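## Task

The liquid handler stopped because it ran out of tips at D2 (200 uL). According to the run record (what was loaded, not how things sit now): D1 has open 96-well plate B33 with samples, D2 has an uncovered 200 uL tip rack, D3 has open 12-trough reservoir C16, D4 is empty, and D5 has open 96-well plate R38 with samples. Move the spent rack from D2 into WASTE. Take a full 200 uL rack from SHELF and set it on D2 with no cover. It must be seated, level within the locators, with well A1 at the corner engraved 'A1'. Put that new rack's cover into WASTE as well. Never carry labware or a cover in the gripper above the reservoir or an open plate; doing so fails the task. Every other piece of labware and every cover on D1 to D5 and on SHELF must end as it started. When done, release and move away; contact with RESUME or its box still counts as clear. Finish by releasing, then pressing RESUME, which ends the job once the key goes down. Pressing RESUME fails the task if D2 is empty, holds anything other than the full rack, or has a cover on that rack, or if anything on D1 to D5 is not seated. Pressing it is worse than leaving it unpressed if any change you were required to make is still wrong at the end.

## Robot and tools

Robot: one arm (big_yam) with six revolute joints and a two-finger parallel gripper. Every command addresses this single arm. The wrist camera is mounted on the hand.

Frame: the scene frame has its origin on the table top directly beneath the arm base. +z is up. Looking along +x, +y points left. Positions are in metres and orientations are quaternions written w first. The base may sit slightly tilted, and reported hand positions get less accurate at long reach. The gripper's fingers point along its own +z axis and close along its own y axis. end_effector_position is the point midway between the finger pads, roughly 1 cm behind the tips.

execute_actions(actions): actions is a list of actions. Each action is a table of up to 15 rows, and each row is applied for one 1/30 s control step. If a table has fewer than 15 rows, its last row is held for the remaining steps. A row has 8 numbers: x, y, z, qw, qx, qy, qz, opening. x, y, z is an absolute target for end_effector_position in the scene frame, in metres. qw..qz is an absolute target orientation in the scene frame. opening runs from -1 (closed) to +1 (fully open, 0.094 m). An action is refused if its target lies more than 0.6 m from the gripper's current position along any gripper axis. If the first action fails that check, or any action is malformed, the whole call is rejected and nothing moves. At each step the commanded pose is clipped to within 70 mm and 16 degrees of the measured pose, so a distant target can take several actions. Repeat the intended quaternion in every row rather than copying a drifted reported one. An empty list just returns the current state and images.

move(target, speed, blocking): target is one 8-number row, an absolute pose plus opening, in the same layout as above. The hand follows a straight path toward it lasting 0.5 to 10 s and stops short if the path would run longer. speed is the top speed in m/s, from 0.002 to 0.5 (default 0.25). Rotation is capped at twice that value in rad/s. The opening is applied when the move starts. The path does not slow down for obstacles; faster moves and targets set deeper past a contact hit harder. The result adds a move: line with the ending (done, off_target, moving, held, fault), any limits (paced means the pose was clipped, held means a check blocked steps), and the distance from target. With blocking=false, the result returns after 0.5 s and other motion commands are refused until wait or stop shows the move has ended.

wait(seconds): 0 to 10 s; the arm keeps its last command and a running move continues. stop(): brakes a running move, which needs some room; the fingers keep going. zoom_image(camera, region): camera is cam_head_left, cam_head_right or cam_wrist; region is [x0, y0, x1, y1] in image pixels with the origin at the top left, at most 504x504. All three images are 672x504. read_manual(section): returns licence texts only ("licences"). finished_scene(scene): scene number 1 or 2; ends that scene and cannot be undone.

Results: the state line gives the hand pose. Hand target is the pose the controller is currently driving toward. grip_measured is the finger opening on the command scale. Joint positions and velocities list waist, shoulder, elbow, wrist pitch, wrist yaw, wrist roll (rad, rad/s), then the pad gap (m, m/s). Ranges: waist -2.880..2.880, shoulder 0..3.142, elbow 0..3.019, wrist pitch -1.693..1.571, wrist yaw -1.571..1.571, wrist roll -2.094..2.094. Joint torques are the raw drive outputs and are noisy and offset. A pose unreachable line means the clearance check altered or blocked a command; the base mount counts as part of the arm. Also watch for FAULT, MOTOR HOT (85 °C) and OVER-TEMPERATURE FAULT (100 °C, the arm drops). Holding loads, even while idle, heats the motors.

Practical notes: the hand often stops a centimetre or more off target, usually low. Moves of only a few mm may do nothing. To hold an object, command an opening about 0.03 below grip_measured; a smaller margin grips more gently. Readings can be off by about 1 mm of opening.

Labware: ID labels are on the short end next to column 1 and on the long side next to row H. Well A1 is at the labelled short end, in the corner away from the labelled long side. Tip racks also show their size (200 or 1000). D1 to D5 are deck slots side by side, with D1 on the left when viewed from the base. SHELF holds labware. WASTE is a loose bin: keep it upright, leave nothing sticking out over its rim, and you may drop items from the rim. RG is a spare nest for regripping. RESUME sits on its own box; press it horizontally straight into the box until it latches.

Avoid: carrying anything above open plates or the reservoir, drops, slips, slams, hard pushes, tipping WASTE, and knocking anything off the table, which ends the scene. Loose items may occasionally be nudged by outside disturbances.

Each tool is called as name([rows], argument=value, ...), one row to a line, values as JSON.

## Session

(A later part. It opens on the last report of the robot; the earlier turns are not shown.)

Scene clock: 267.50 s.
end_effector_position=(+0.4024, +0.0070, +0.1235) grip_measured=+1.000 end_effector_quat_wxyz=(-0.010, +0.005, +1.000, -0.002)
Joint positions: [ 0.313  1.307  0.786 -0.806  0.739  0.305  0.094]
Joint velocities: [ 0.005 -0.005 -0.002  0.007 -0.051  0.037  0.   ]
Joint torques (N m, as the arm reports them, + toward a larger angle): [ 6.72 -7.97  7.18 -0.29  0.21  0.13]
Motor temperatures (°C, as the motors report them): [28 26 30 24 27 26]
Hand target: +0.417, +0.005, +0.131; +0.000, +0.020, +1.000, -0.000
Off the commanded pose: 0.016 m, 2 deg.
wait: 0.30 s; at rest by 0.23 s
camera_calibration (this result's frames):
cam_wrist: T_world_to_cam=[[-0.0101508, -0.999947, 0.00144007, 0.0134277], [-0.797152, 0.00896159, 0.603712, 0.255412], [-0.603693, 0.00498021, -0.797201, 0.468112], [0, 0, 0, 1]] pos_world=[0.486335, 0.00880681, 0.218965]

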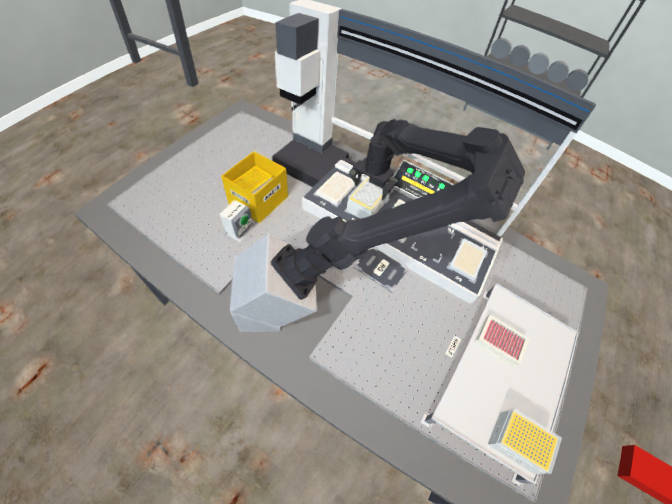

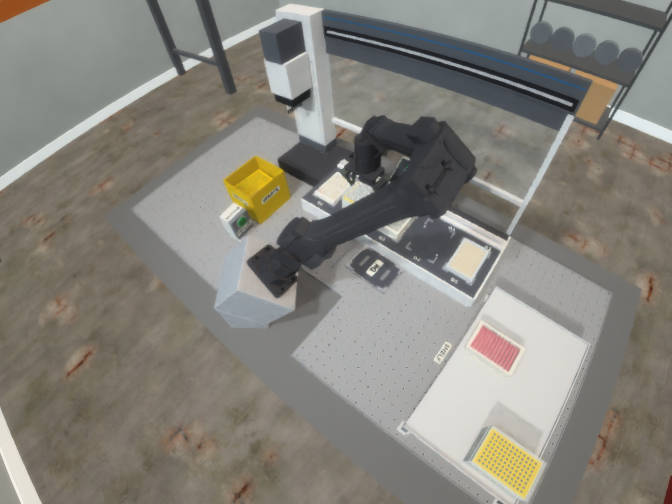

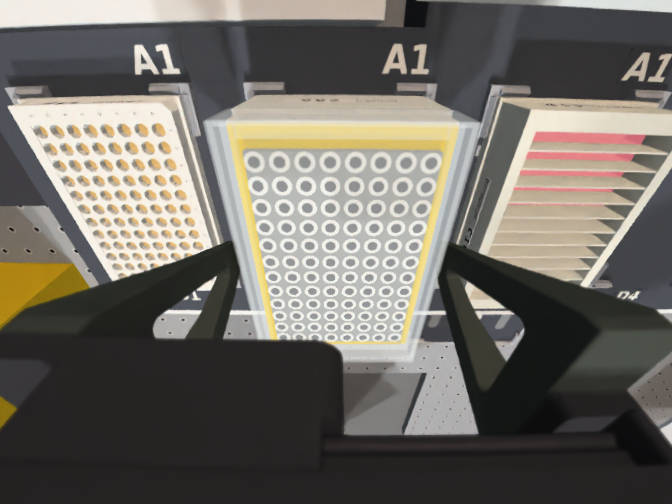

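D2 shows seated. Grip the cover and lift.

execute_actions([
  [[0.416,0.005,0.132,0,0.02,1,0,0.75]],
  [[0.416,0.005,0.135,0,0.02,1,0,0.75],[0.416,0.005,0.138,0,0.02,1,0,0.75],[0.417,0.005,0.141,0,0.02,1,0,0.75],[0.417,0.005,0.144,0,0.02,1,0,0.75],[0.417,0.005,0.147,0,0.02,1,0,0.75],[0.417,0.005,0.15,0,0.02,1,0,0.75],[0.417,0.005,0.153,0,0.02,1,0,0.75],[0.417,0.005,0.156,0,0.02,1,0,0.75],[0.417,0.005,0.159,0,0.02,1,0,0.75],[0.417,0.005,0.162,0,0.02,1,0,0.75],[0.417,0.005,0.165,0,0.02,1,0,0.75],[0.417,0.005,0.168,0,0.02,1,0,0.75],[0.417,0.005,0.171,0,0.02,1,0,0.75],[0.417,0.005,0.174,0,0.02,1,0,0.75],[0.417,0.005,0.177,0,0.02,1,0,0.75]],
])

Scene clock: 275.77 s.
end_effector_position=(+0.3989, +0.0073, +0.1567) grip_measured=+0.831 end_effector_quat_wxyz=(-0.016, -0.006, +1.000, -0.006)
Joint positions: [ 0.384  1.273  0.824 -0.963  0.756  0.39   0.086]
Joint velocities: [ 0.181 -0.063  0.105 -0.374  0.037  0.271 -0.001]
Joint torques (N m, as the arm reports them, + toward a larger angle): [ 7.28 -8.02  8.51 -0.18  0.23  0.11]
Motor temperatures (°C, as the motors report them): [28 26 30 24 27 26]
Hand target: +0.417, +0.005, +0.176; +0.000, +0.019, +1.000, +0.001
Off the commanded pose: 0.027 m, 4 deg.
camera_calibration (this result's frames):
cam_wrist: T_world_to_cam=[[0.0127446, -0.999885, 0.00821074, 0.00350413], [-0.789831, -0.005031, 0.613304, 0.228305], [-0.613192, -0.0143014, -0.789804, 0.495214], [0, 0, 0, 1]] pos_world=[0.483939, 0.0117346, 0.251073]

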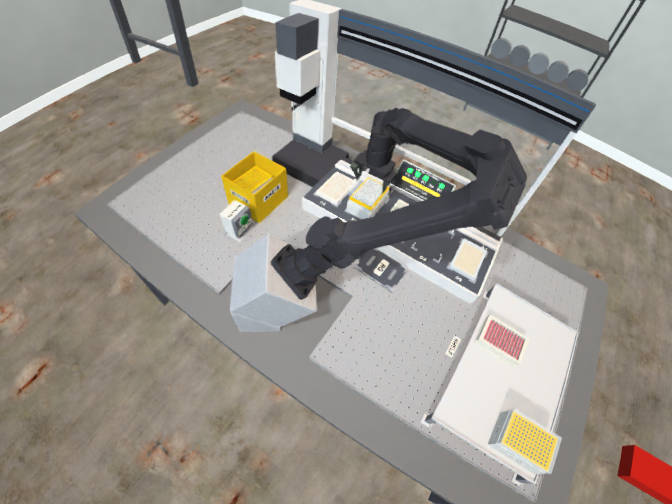

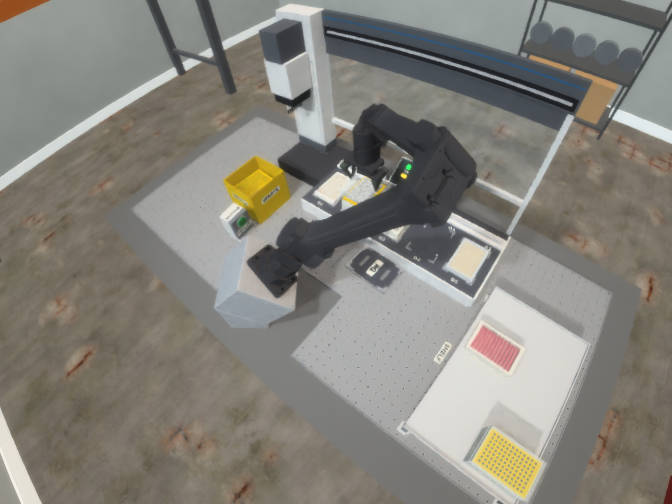

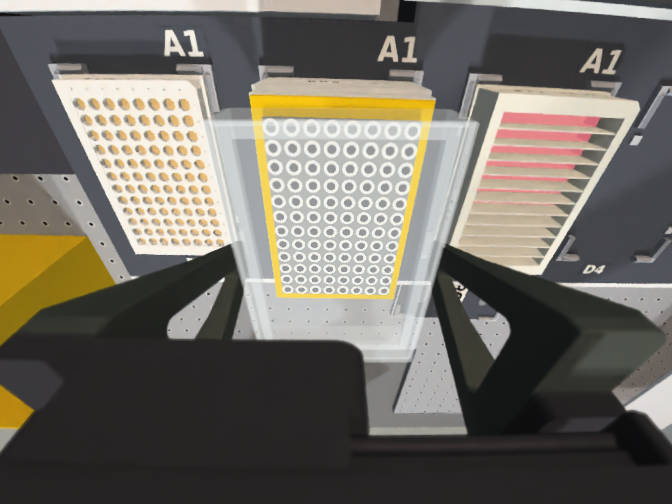

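move(target=[0.245,0.012,0.17,0,0,1,0,0.75])

move(target=[0.24,0.36,0.205,0,0,1,0,0.75])

move(target=[0.233,0.344,0.135,0,0.003,1,0,0.75], speed=0.1)

Scene clock: 282.13 s.
end_effector_position=(+0.2478, +0.0118, +0.1720) grip_measured=+0.831 end_effector_quat_wxyz=(-0.000, -0.001, +1.000, -0.001)
Joint positions: [ 0.652  1.019  0.47  -1.077  0.778  0.741  0.086]
Joint velocities: [-0.015 -0.015  0.012  0.012 -0.081  0.037 -0.001]
Joint torques (N m, as the arm reports them, + toward a larger angle): [ 3.9  -0.86  5.79 -0.35  0.27  0.12]
Motor temperatures (°C, as the motors report them): [28 26 31 24 27 26]
Hand target: +0.245, +0.011, +0.172; -0.000, -0.000, +1.000, -0.002
Off the commanded pose: 0.003 m, 0 deg.
move: done
camera_calibration (this result's frames):
cam_wrist: T_world_to_cam=[[0.00256201, -0.999994, -0.00241064, 0.0141954], [-0.808371, -0.00349013, 0.588663, 0.108405], [-0.588668, 0.00044053, -0.808375, 0.411663], [0, 0, 0, 1]] pos_world=[0.329928, 0.0143923, 0.268998]

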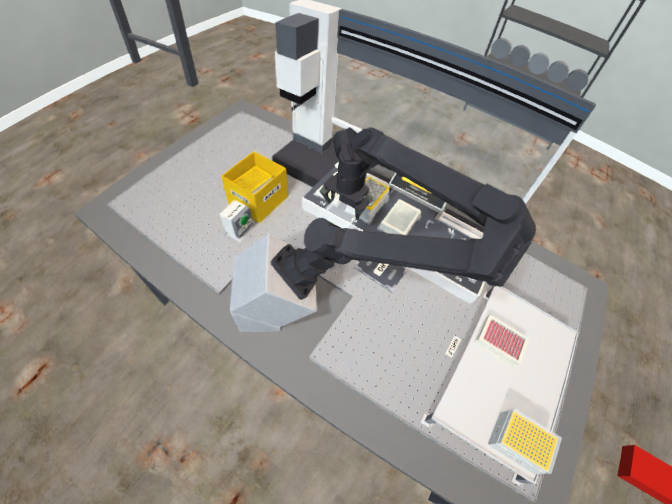

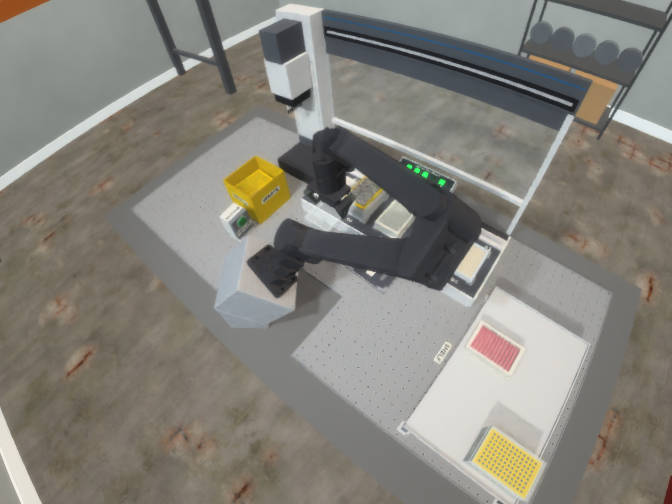

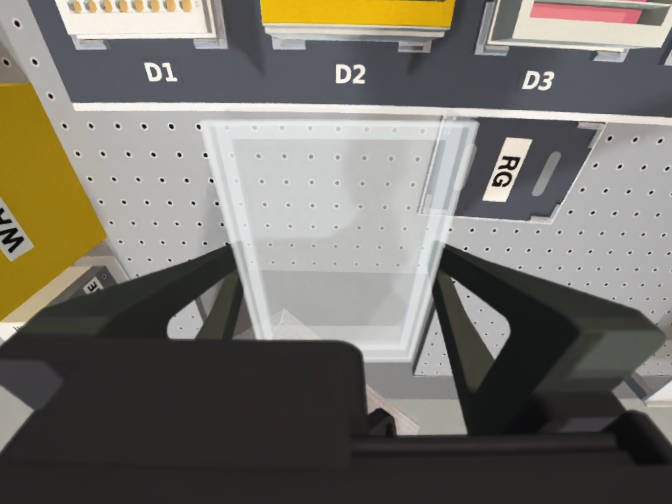

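Scene clock: 284.00 s.
end_effector_position=(+0.2369, +0.3441, +0.1932) grip_measured=+0.831 end_effector_quat_wxyz=(-0.000, -0.011, +1.000, -0.012)
Joint positions: [ 1.096  2.11   1.14  -1.072  0.67   1.317  0.086]
Joint velocities: [ 0.005  0.005 -0.002  0.012  0.051  0.051  0.   ]
Joint torques (N m, as the arm reports them, + toward a larger angle): [ 11.7  -10.38   9.14  -0.4    0.09   0.13]
Motor temperatures (°C, as the motors report them): [28 26 31 24 27 26]
Hand target: +0.243, +0.356, +0.200; +0.001, +0.001, +1.000, -0.004
Off the commanded pose: 0.020 m, 2 deg.
move: off_target
camera_calibration (this result's frames):
cam_wrist: T_world_to_cam=[[0.0210915, -0.99958, 0.0198876, 0.337698], [-0.808476, -0.00535027, 0.588505, 0.0888908], [-0.588152, -0.0284911, -0.808249, 0.43206], [0, 0, 0, 1]] pos_world=[0.31886, 0.350342, 0.290183]

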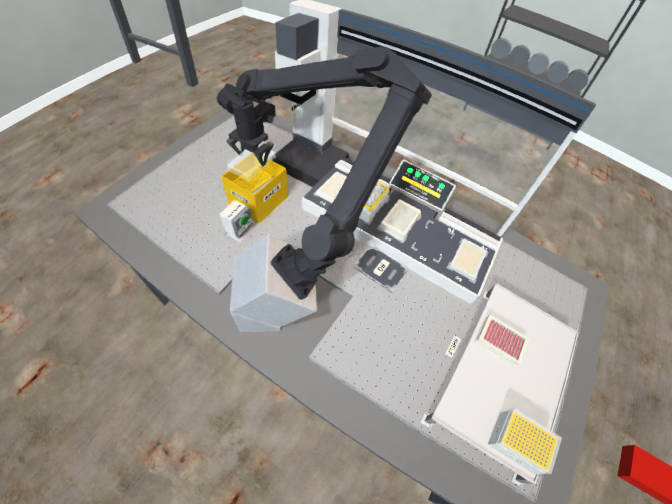

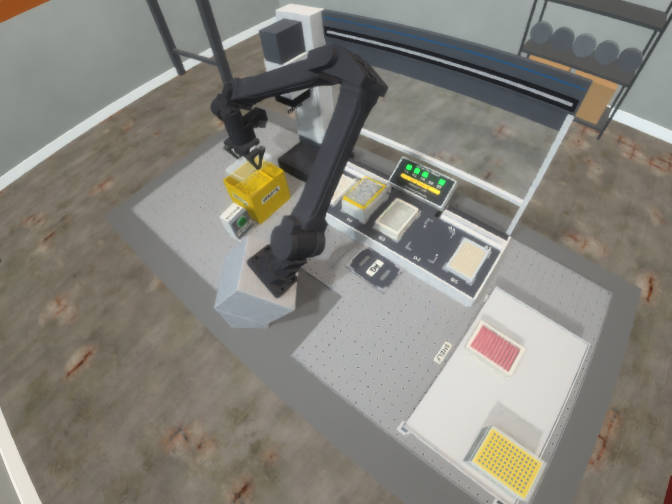

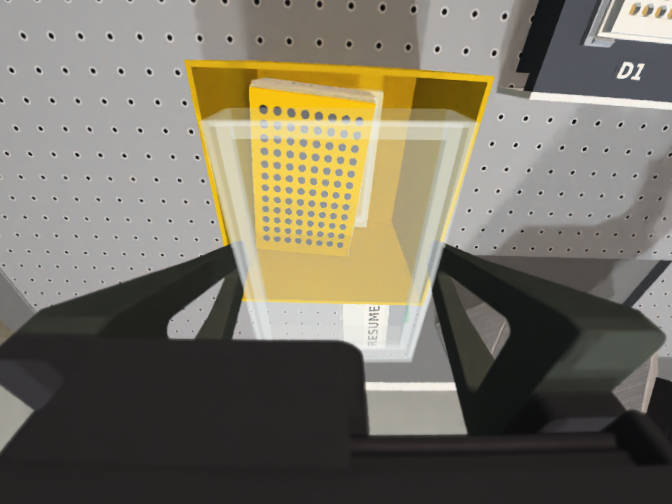

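Scene clock: 285.00 s.
end_effector_position=(+0.2374, +0.3490, +0.1515) grip_measured=+0.831 end_effector_quat_wxyz=(+0.006, +0.012, +1.000, +0.015)
Joint positions: [ 1.039  2.131  1.066 -0.864  0.69   1.251  0.086]
Joint velocities: [ 0.005 -0.024 -0.007 -0.017  0.007 -0.007  0.   ]
Joint torques (N m, as the arm reports them, + toward a larger angle): [ 9.36 -9.51  4.99  0.46  0.31 -0.14]
Motor temperatures (°C, as the motors report them): [28 26 31 24 27 26]
Hand target: +0.232, +0.343, +0.136; -0.001, +0.003, +1.000, +0.001
Off the commanded pose: 0.018 m, 2 deg.
move: off_target
camera_calibration (this result's frames):
cam_wrist: T_world_to_cam=[[-0.0238416, -0.999183, -0.0326241, 0.361891], [-0.815941, 0.000592724, 0.578135, 0.115193], [-0.577643, 0.040403, -0.815289, 0.373287], [0, 0, 0, 1]] pos_world=[0.318245, 0.346446, 0.249546]

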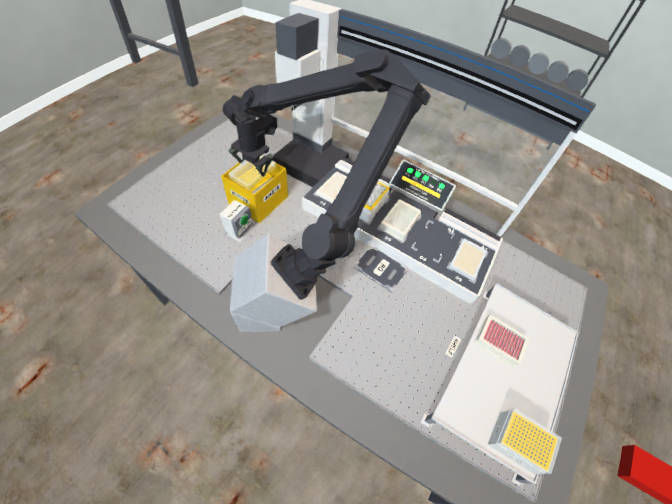

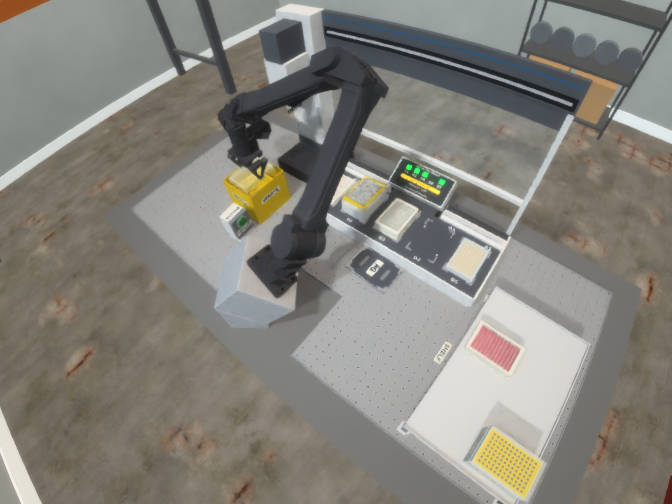

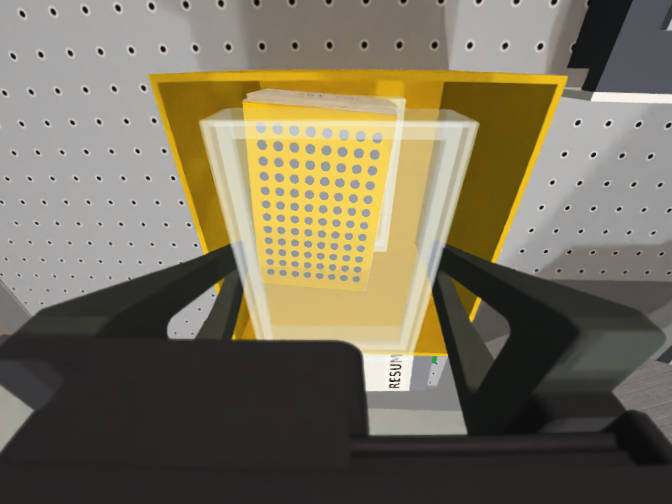

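move(target=[0.233,0.342,0.105,0,0.003,1,0,0.75], speed=0.1)

execute_actions([
  [[0.233,0.342,0.105,0,0.003,1,0,0.95]],
])

move(target=[0.24,0.352,0.2,0,0.003,1,0,0.95], speed=0.2)

move(target=[0.13,0.2,0.18,0.183,-0.683,0.683,0.183,-1], speed=0.4)

Scene clock: 296.47 s.
end_effector_position=(+0.2374, +0.3474, +0.1201) grip_measured=+0.831 end_effector_quat_wxyz=(+0.006, +0.011, +1.000, +0.013)
Joint positions: [ 0.992  2.168  1.037 -0.766  0.708  1.195  0.086]
Joint velocities: [ 0.005  0.005  0.007 -0.007  0.007 -0.11   0.   ]
Joint torques (N m, as the arm reports them, + toward a larger angle): [  9.5  -10.16   4.51   0.47   0.3   -0.13]
Motor temperatures (°C, as the motors report them): [28 26 31 24 27 26]
Hand target: +0.232, +0.341, +0.106; -0.000, +0.003, +1.000, +0.000
Off the commanded pose: 0.017 m, 2 deg.
move: off_target
camera_calibration (this result's frames):
cam_wrist: T_world_to_cam=[[-0.0222261, -0.999343, -0.0286377, 0.358424], [-0.816483, 0.00161386, 0.577368, 0.13316], [-0.576942, 0.0362148, -0.815982, 0.349105], [0, 0, 0, 1]] pos_world=[0.318103, 0.345331, 0.218246]

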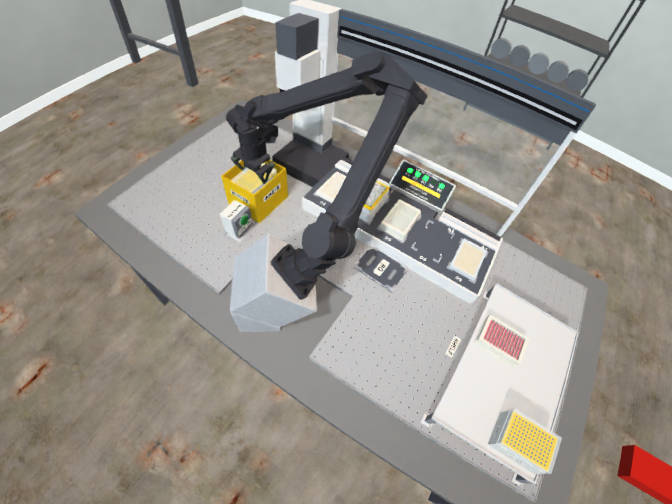

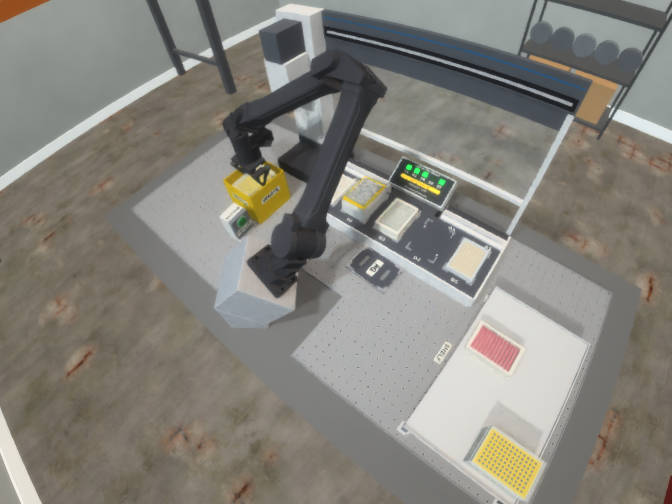

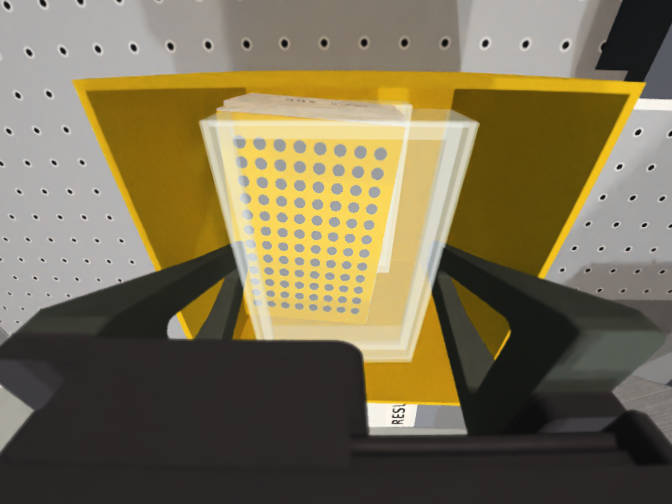

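Scene clock: 296.97 s.
end_effector_position=(+0.2375, +0.3473, +0.1201) grip_measured=+0.948 end_effector_quat_wxyz=(+0.007, +0.010, +1.000, +0.012)
Joint positions: [ 0.992  2.168  1.037 -0.766  0.709  1.193  0.092]
Joint velocities: [-0.024  0.005  0.007  0.007 -0.037 -0.022 -0.   ]
Joint torques (N m, as the arm reports them, + toward a larger angle): [ 9.4  -9.8   4.73  0.52  0.3  -0.16]
Motor temperatures (°C, as the motors report them): [28 26 31 24 27 26]
Hand target: +0.232, +0.341, +0.106; -0.000, +0.003, +1.000, +0.000
Off the commanded pose: 0.017 m, 2 deg.
camera_calibration (this result's frames):
cam_wrist: T_world_to_cam=[[-0.0203216, -0.999396, -0.0281911, 0.357864], [-0.81712, 0.000354098, 0.576468, 0.134004], [-0.576109, 0.0347502, -0.816634, 0.349602], [0, 0, 0, 1]] pos_world=[0.318179, 0.345452, 0.218336]

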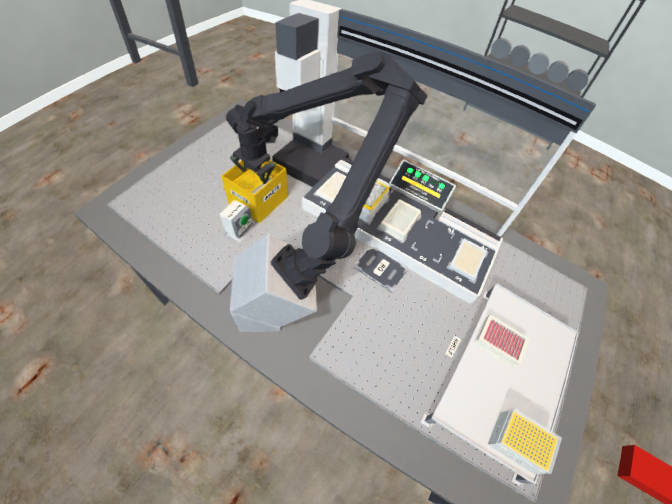

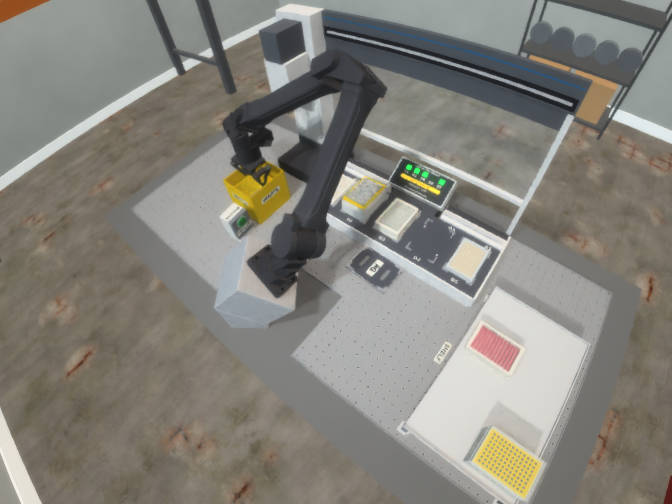

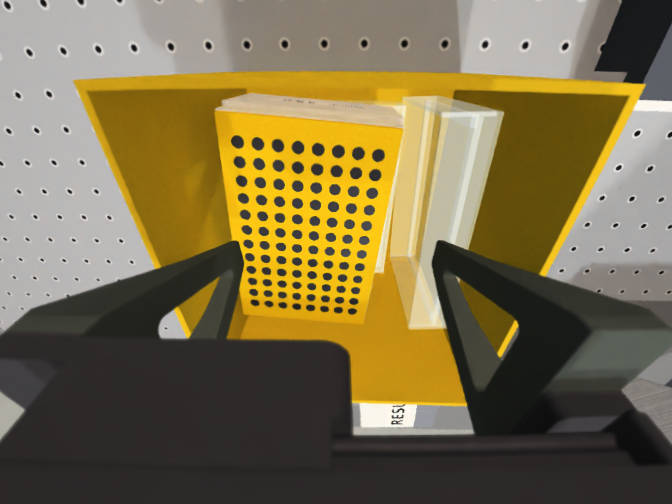

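Scene clock: 297.83 s.
end_effector_position=(+0.2332, +0.3448, +0.1939) grip_measured=+0.948 end_effector_quat_wxyz=(+0.001, -0.012, +1.000, -0.007)
Joint positions: [ 1.104  2.106  1.13  -1.059  0.667  1.315  0.092]
Joint velocities: [-0.015 -0.015  0.017 -0.017 -0.007  0.007  0.   ]
Joint torques (N m, as the arm reports them, + toward a larger angle): [ 10.57 -10.54   8.7   -0.4    0.09   0.13]
Motor temperatures (°C, as the motors report them): [28 26 31 24 27 26]
Hand target: +0.241, +0.353, +0.199; +0.001, +0.003, +1.000, -0.001
Off the commanded pose: 0.012 m, 2 deg.
move: off_target
camera_calibration (this result's frames):
cam_wrist: T_world_to_cam=[[0.0234936, -0.999669, 0.0104941, 0.339699], [-0.810206, -0.0128893, 0.586003, 0.0889885], [-0.585674, -0.0222697, -0.810241, 0.428128], [0, 0, 0, 1]] pos_world=[0.314862, 0.350268, 0.291174]

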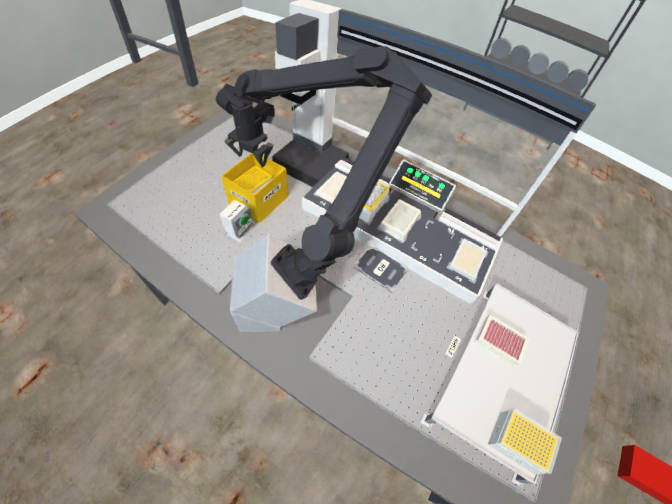

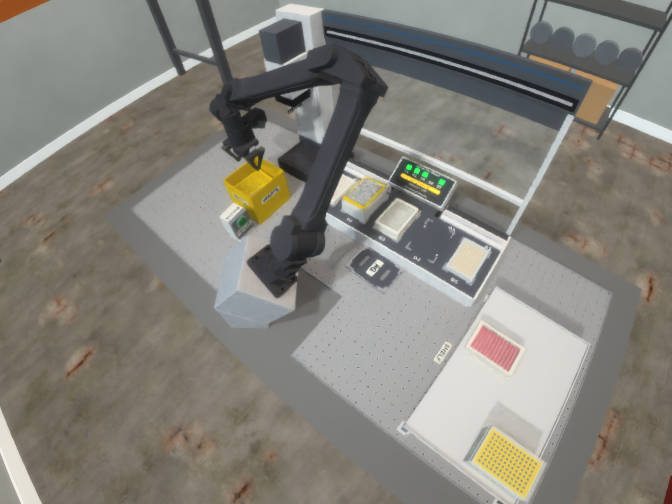

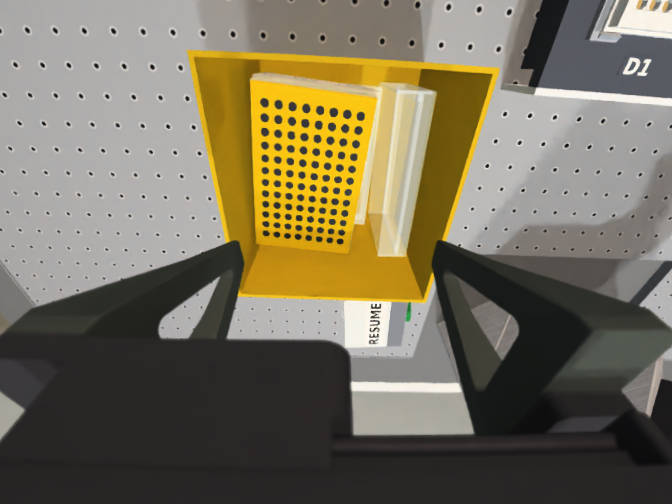

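Scene clock: 300.57 s.
end_effector_position=(+0.1307, +0.2047, +0.1887) grip_measured=-0.986 end_effector_quat_wxyz=(-0.182, +0.683, -0.682, -0.186)
Joint positions: [ 1.183  1.418  0.321 -0.389  0.454 -0.464  0.001]
Joint velocities: [-0.024 -0.015 -0.002  0.002 -0.081  0.007  0.001]
Joint torques (N m, as the arm reports them, + toward a larger angle): [ 3.11 -1.6   6.    1.42 -0.31 -0.13]
Motor temperatures (°C, as the motors report them): [28 26 31 24 27 26]
Hand target: +0.129, +0.200, +0.184; -0.181, +0.684, -0.681, -0.186
Off the commanded pose: 0.010 m, 0 deg.
move: done
camera_calibration (this result's frames):
cam_wrist: T_world_to_cam=[[0.999959, 0.0042211, -0.00806531, -0.127453], [0.00501925, -0.994807, 0.101652, 0.193048], [-0.00759434, -0.101689, -0.994787, 0.336259], [0, 0, 0, 1]] pos_world=[0.129032, 0.226777, 0.313855]

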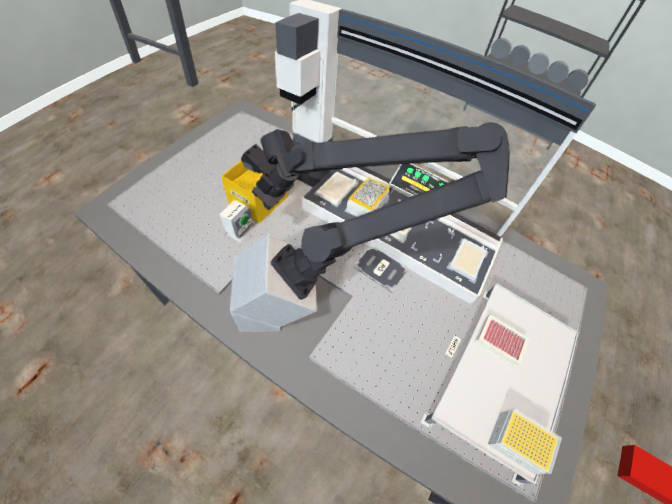

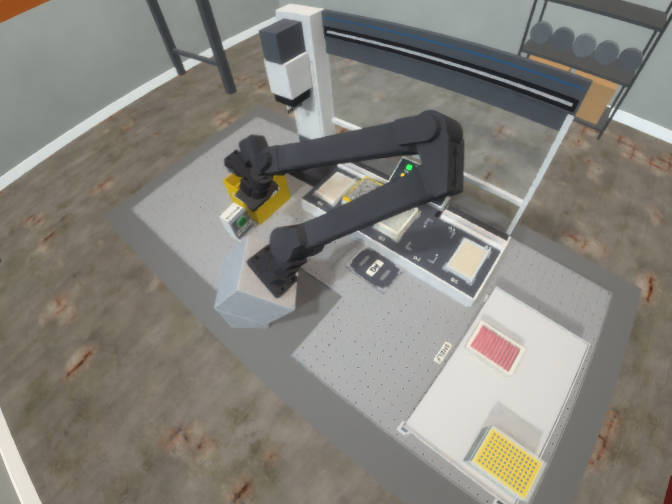

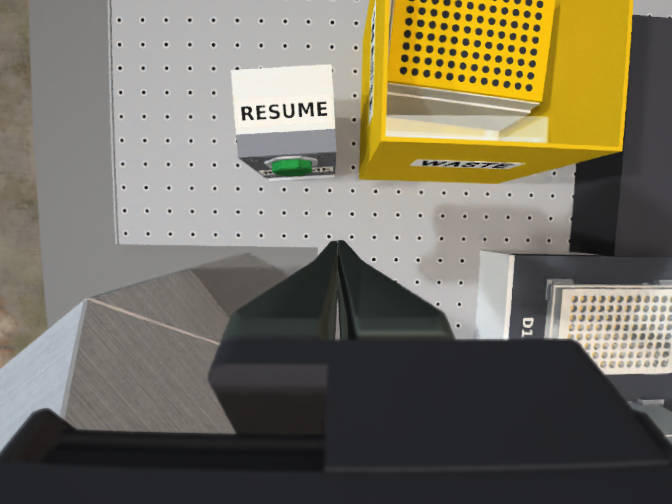

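move(target=[0.086,0.225,0.075,0,0,0.966,0.259,-1], speed=0.4)

zoom_image(camera="cam_head_left", region=[190, 150, 330, 270])

Scene clock: 311.20 s.
end_effector_position=(+0.0887, +0.2306, +0.0844) grip_measured=-0.986 end_effector_quat_wxyz=(+0.006, -0.010, +0.963, +0.269)
Joint positions: [1.045 2.041 0.222 0.424 0.437 0.922 0.001]
Joint velocities: [ 0.005  0.005 -0.007  0.007 -0.051 -0.007 -0.   ]
Joint torques (N m, as the arm reports them, + toward a larger angle): [ 4.7  -3.48  1.45  1.28  0.    0.03]
Motor temperatures (°C, as the motors report them): [28 26 31 24 27 26]
Hand target: +0.085, +0.222, +0.078; -0.001, -0.000, +0.966, +0.260
Off the commanded pose: 0.011 m, 2 deg.
move: off_target
camera_calibration (this result's frames):
cam_wrist: T_world_to_cam=[[0.0222335, -0.852858, -0.521669, 0.24125], [-0.812675, -0.319332, 0.487429, 0.113861], [-0.582293, 0.41311, -0.700196, 0.142204], [0, 0, 0, 1]] pos_world=[0.169972, 0.183366, 0.169924]

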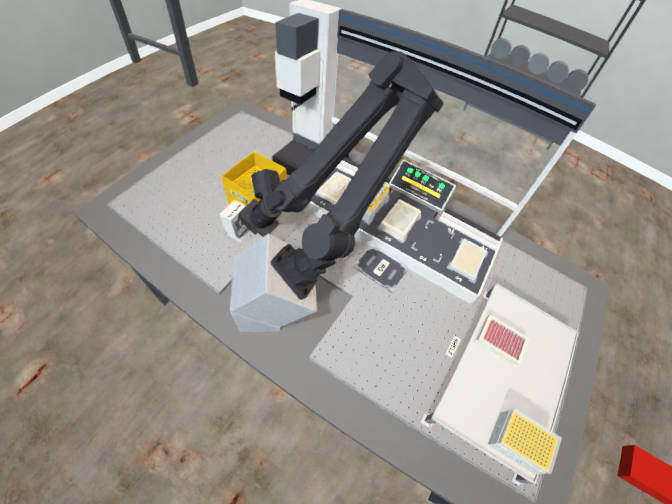

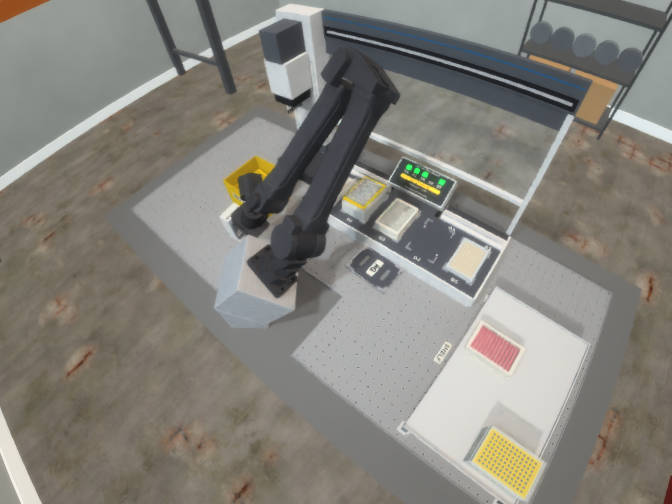

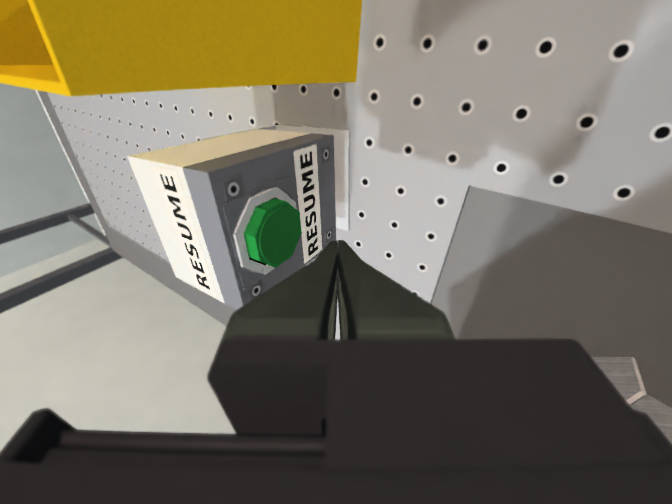

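Region (190, 150, 330, 270) of cam_head_left's 672x504 image, scaled by 3.600, with more detail than that image has; it fills the top 432 rows of this view, and the rest is white.

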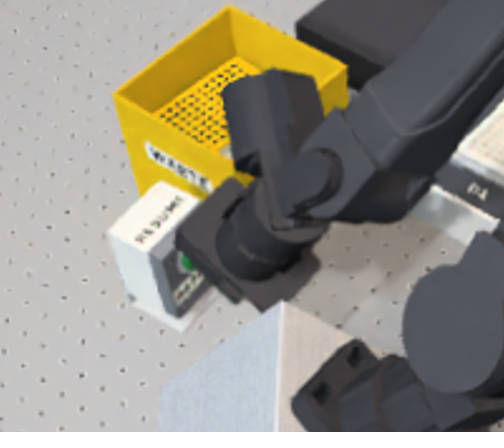

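move(target=[0.088,0.27,0.084,0,0,0.966,0.259,-1], speed=0.05)

Scene clock: 320.67 s.
end_effector_position=(+0.0858, +0.2528, +0.0806) grip_measured=-0.986 end_effector_quat_wxyz=(-0.001, -0.005, +0.968, +0.251)
Joint positions: [1.08  2.096 0.303 0.338 0.454 0.992 0.001]
Joint velocities: [-0.005 -0.005 -0.002  0.002 -0.007  0.007 -0.001]
Joint torques (N m, as the arm reports them, + toward a larger angle): [ 7.4  -4.1   5.27  0.58 -0.18  0.07]
Motor temperatures (°C, as the motors report them): [28 26 30 24 27 26]
Hand target: +0.089, +0.269, +0.084; +0.000, +0.000, +0.966, +0.259
Off the commanded pose: 0.018 m, 1 deg.
move: off_target
camera_calibration (this result's frames):
cam_wrist: T_world_to_cam=[[0.00946528, -0.872128, -0.489186, 0.261712], [-0.80589, -0.296272, 0.512605, 0.111974], [-0.59199, 0.389378, -0.705644, 0.135997], [0, 0, 0, 1]] pos_world=[0.16827, 0.208467, 0.166593]

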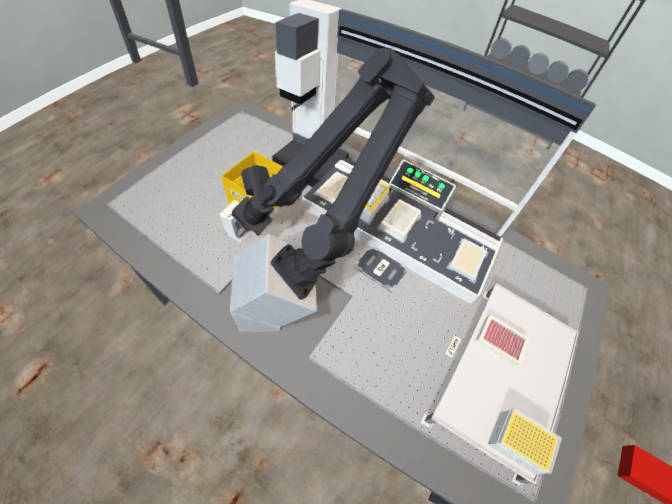

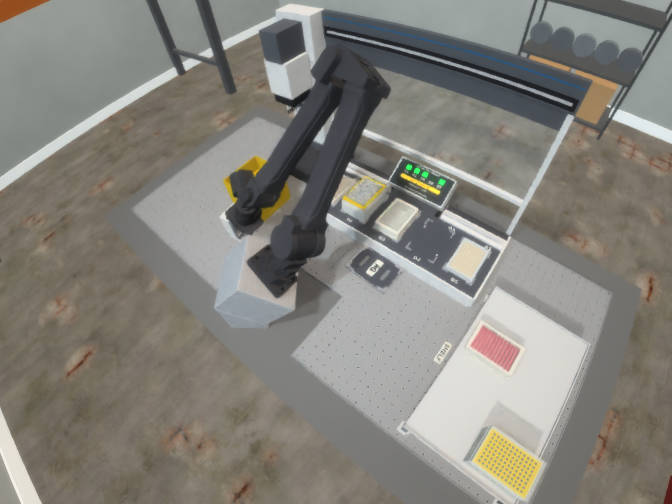

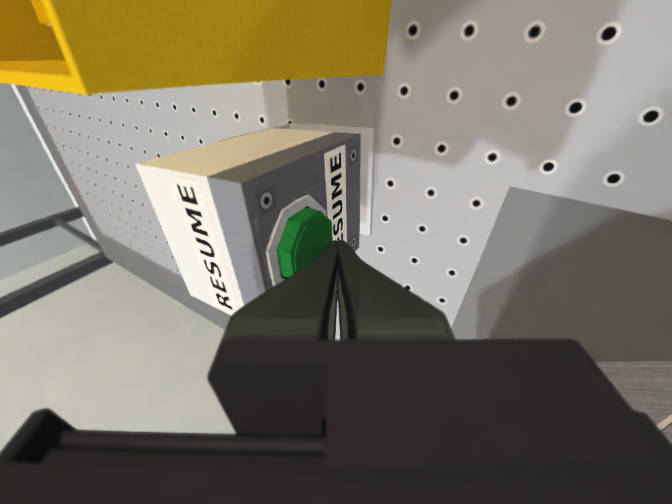

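move(target=[0.089,0.305,0.082,0,0,0.966,0.259,-1], speed=0.04)

Scene clock: 326.77 s.
end_effector_position=(+0.0764, +0.2589, +0.0694) grip_measured=-0.987 end_effector_quat_wxyz=(-0.011, -0.016, +0.975, +0.223)
Joint positions: [1.095 2.159 0.352 0.276 0.465 1.022 0.001]
Joint velocities: [-0.005  0.015 -0.012 -0.002  0.022 -0.051  0.001]
Joint torques (N m, as the arm reports them, + toward a larger angle): [ 8.32 -5.48  8.03  1.28 -0.67  0.02]
Motor temperatures (°C, as the motors report them): [28 26 30 24 27 26]
Hand target: +0.090, +0.302, +0.084; -0.000, -0.001, +0.966, +0.259
Off the commanded pose: 0.049 m, 5 deg.
move: off_target
camera_calibration (this result's frames):
cam_wrist: T_world_to_cam=[[0.0267808, -0.898286, -0.438594, 0.263519], [-0.791507, -0.287041, 0.539559, 0.106557], [-0.610573, 0.332701, -0.718687, 0.137123], [0, 0, 0, 1]] pos_world=[0.161007, 0.221681, 0.156633]

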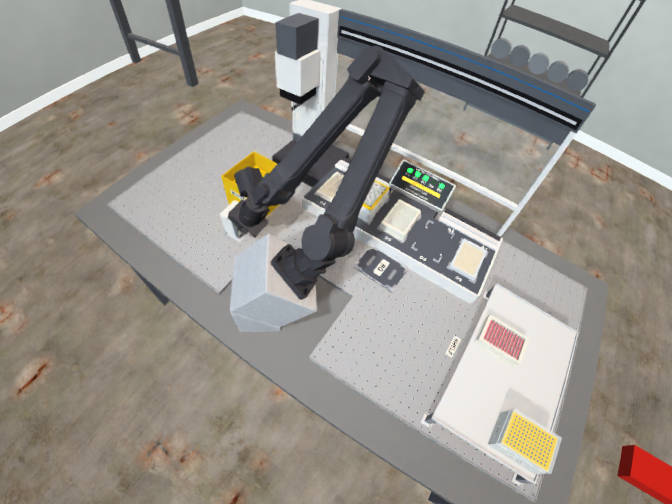

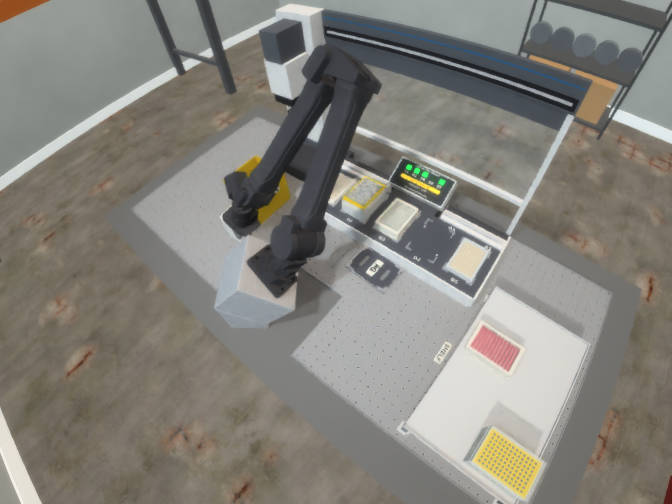

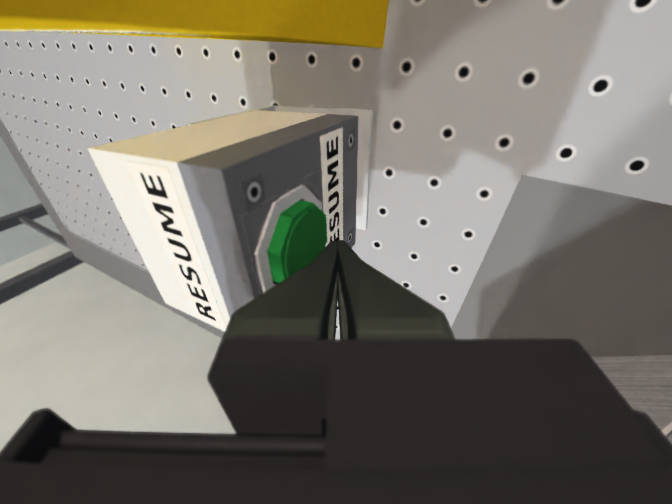

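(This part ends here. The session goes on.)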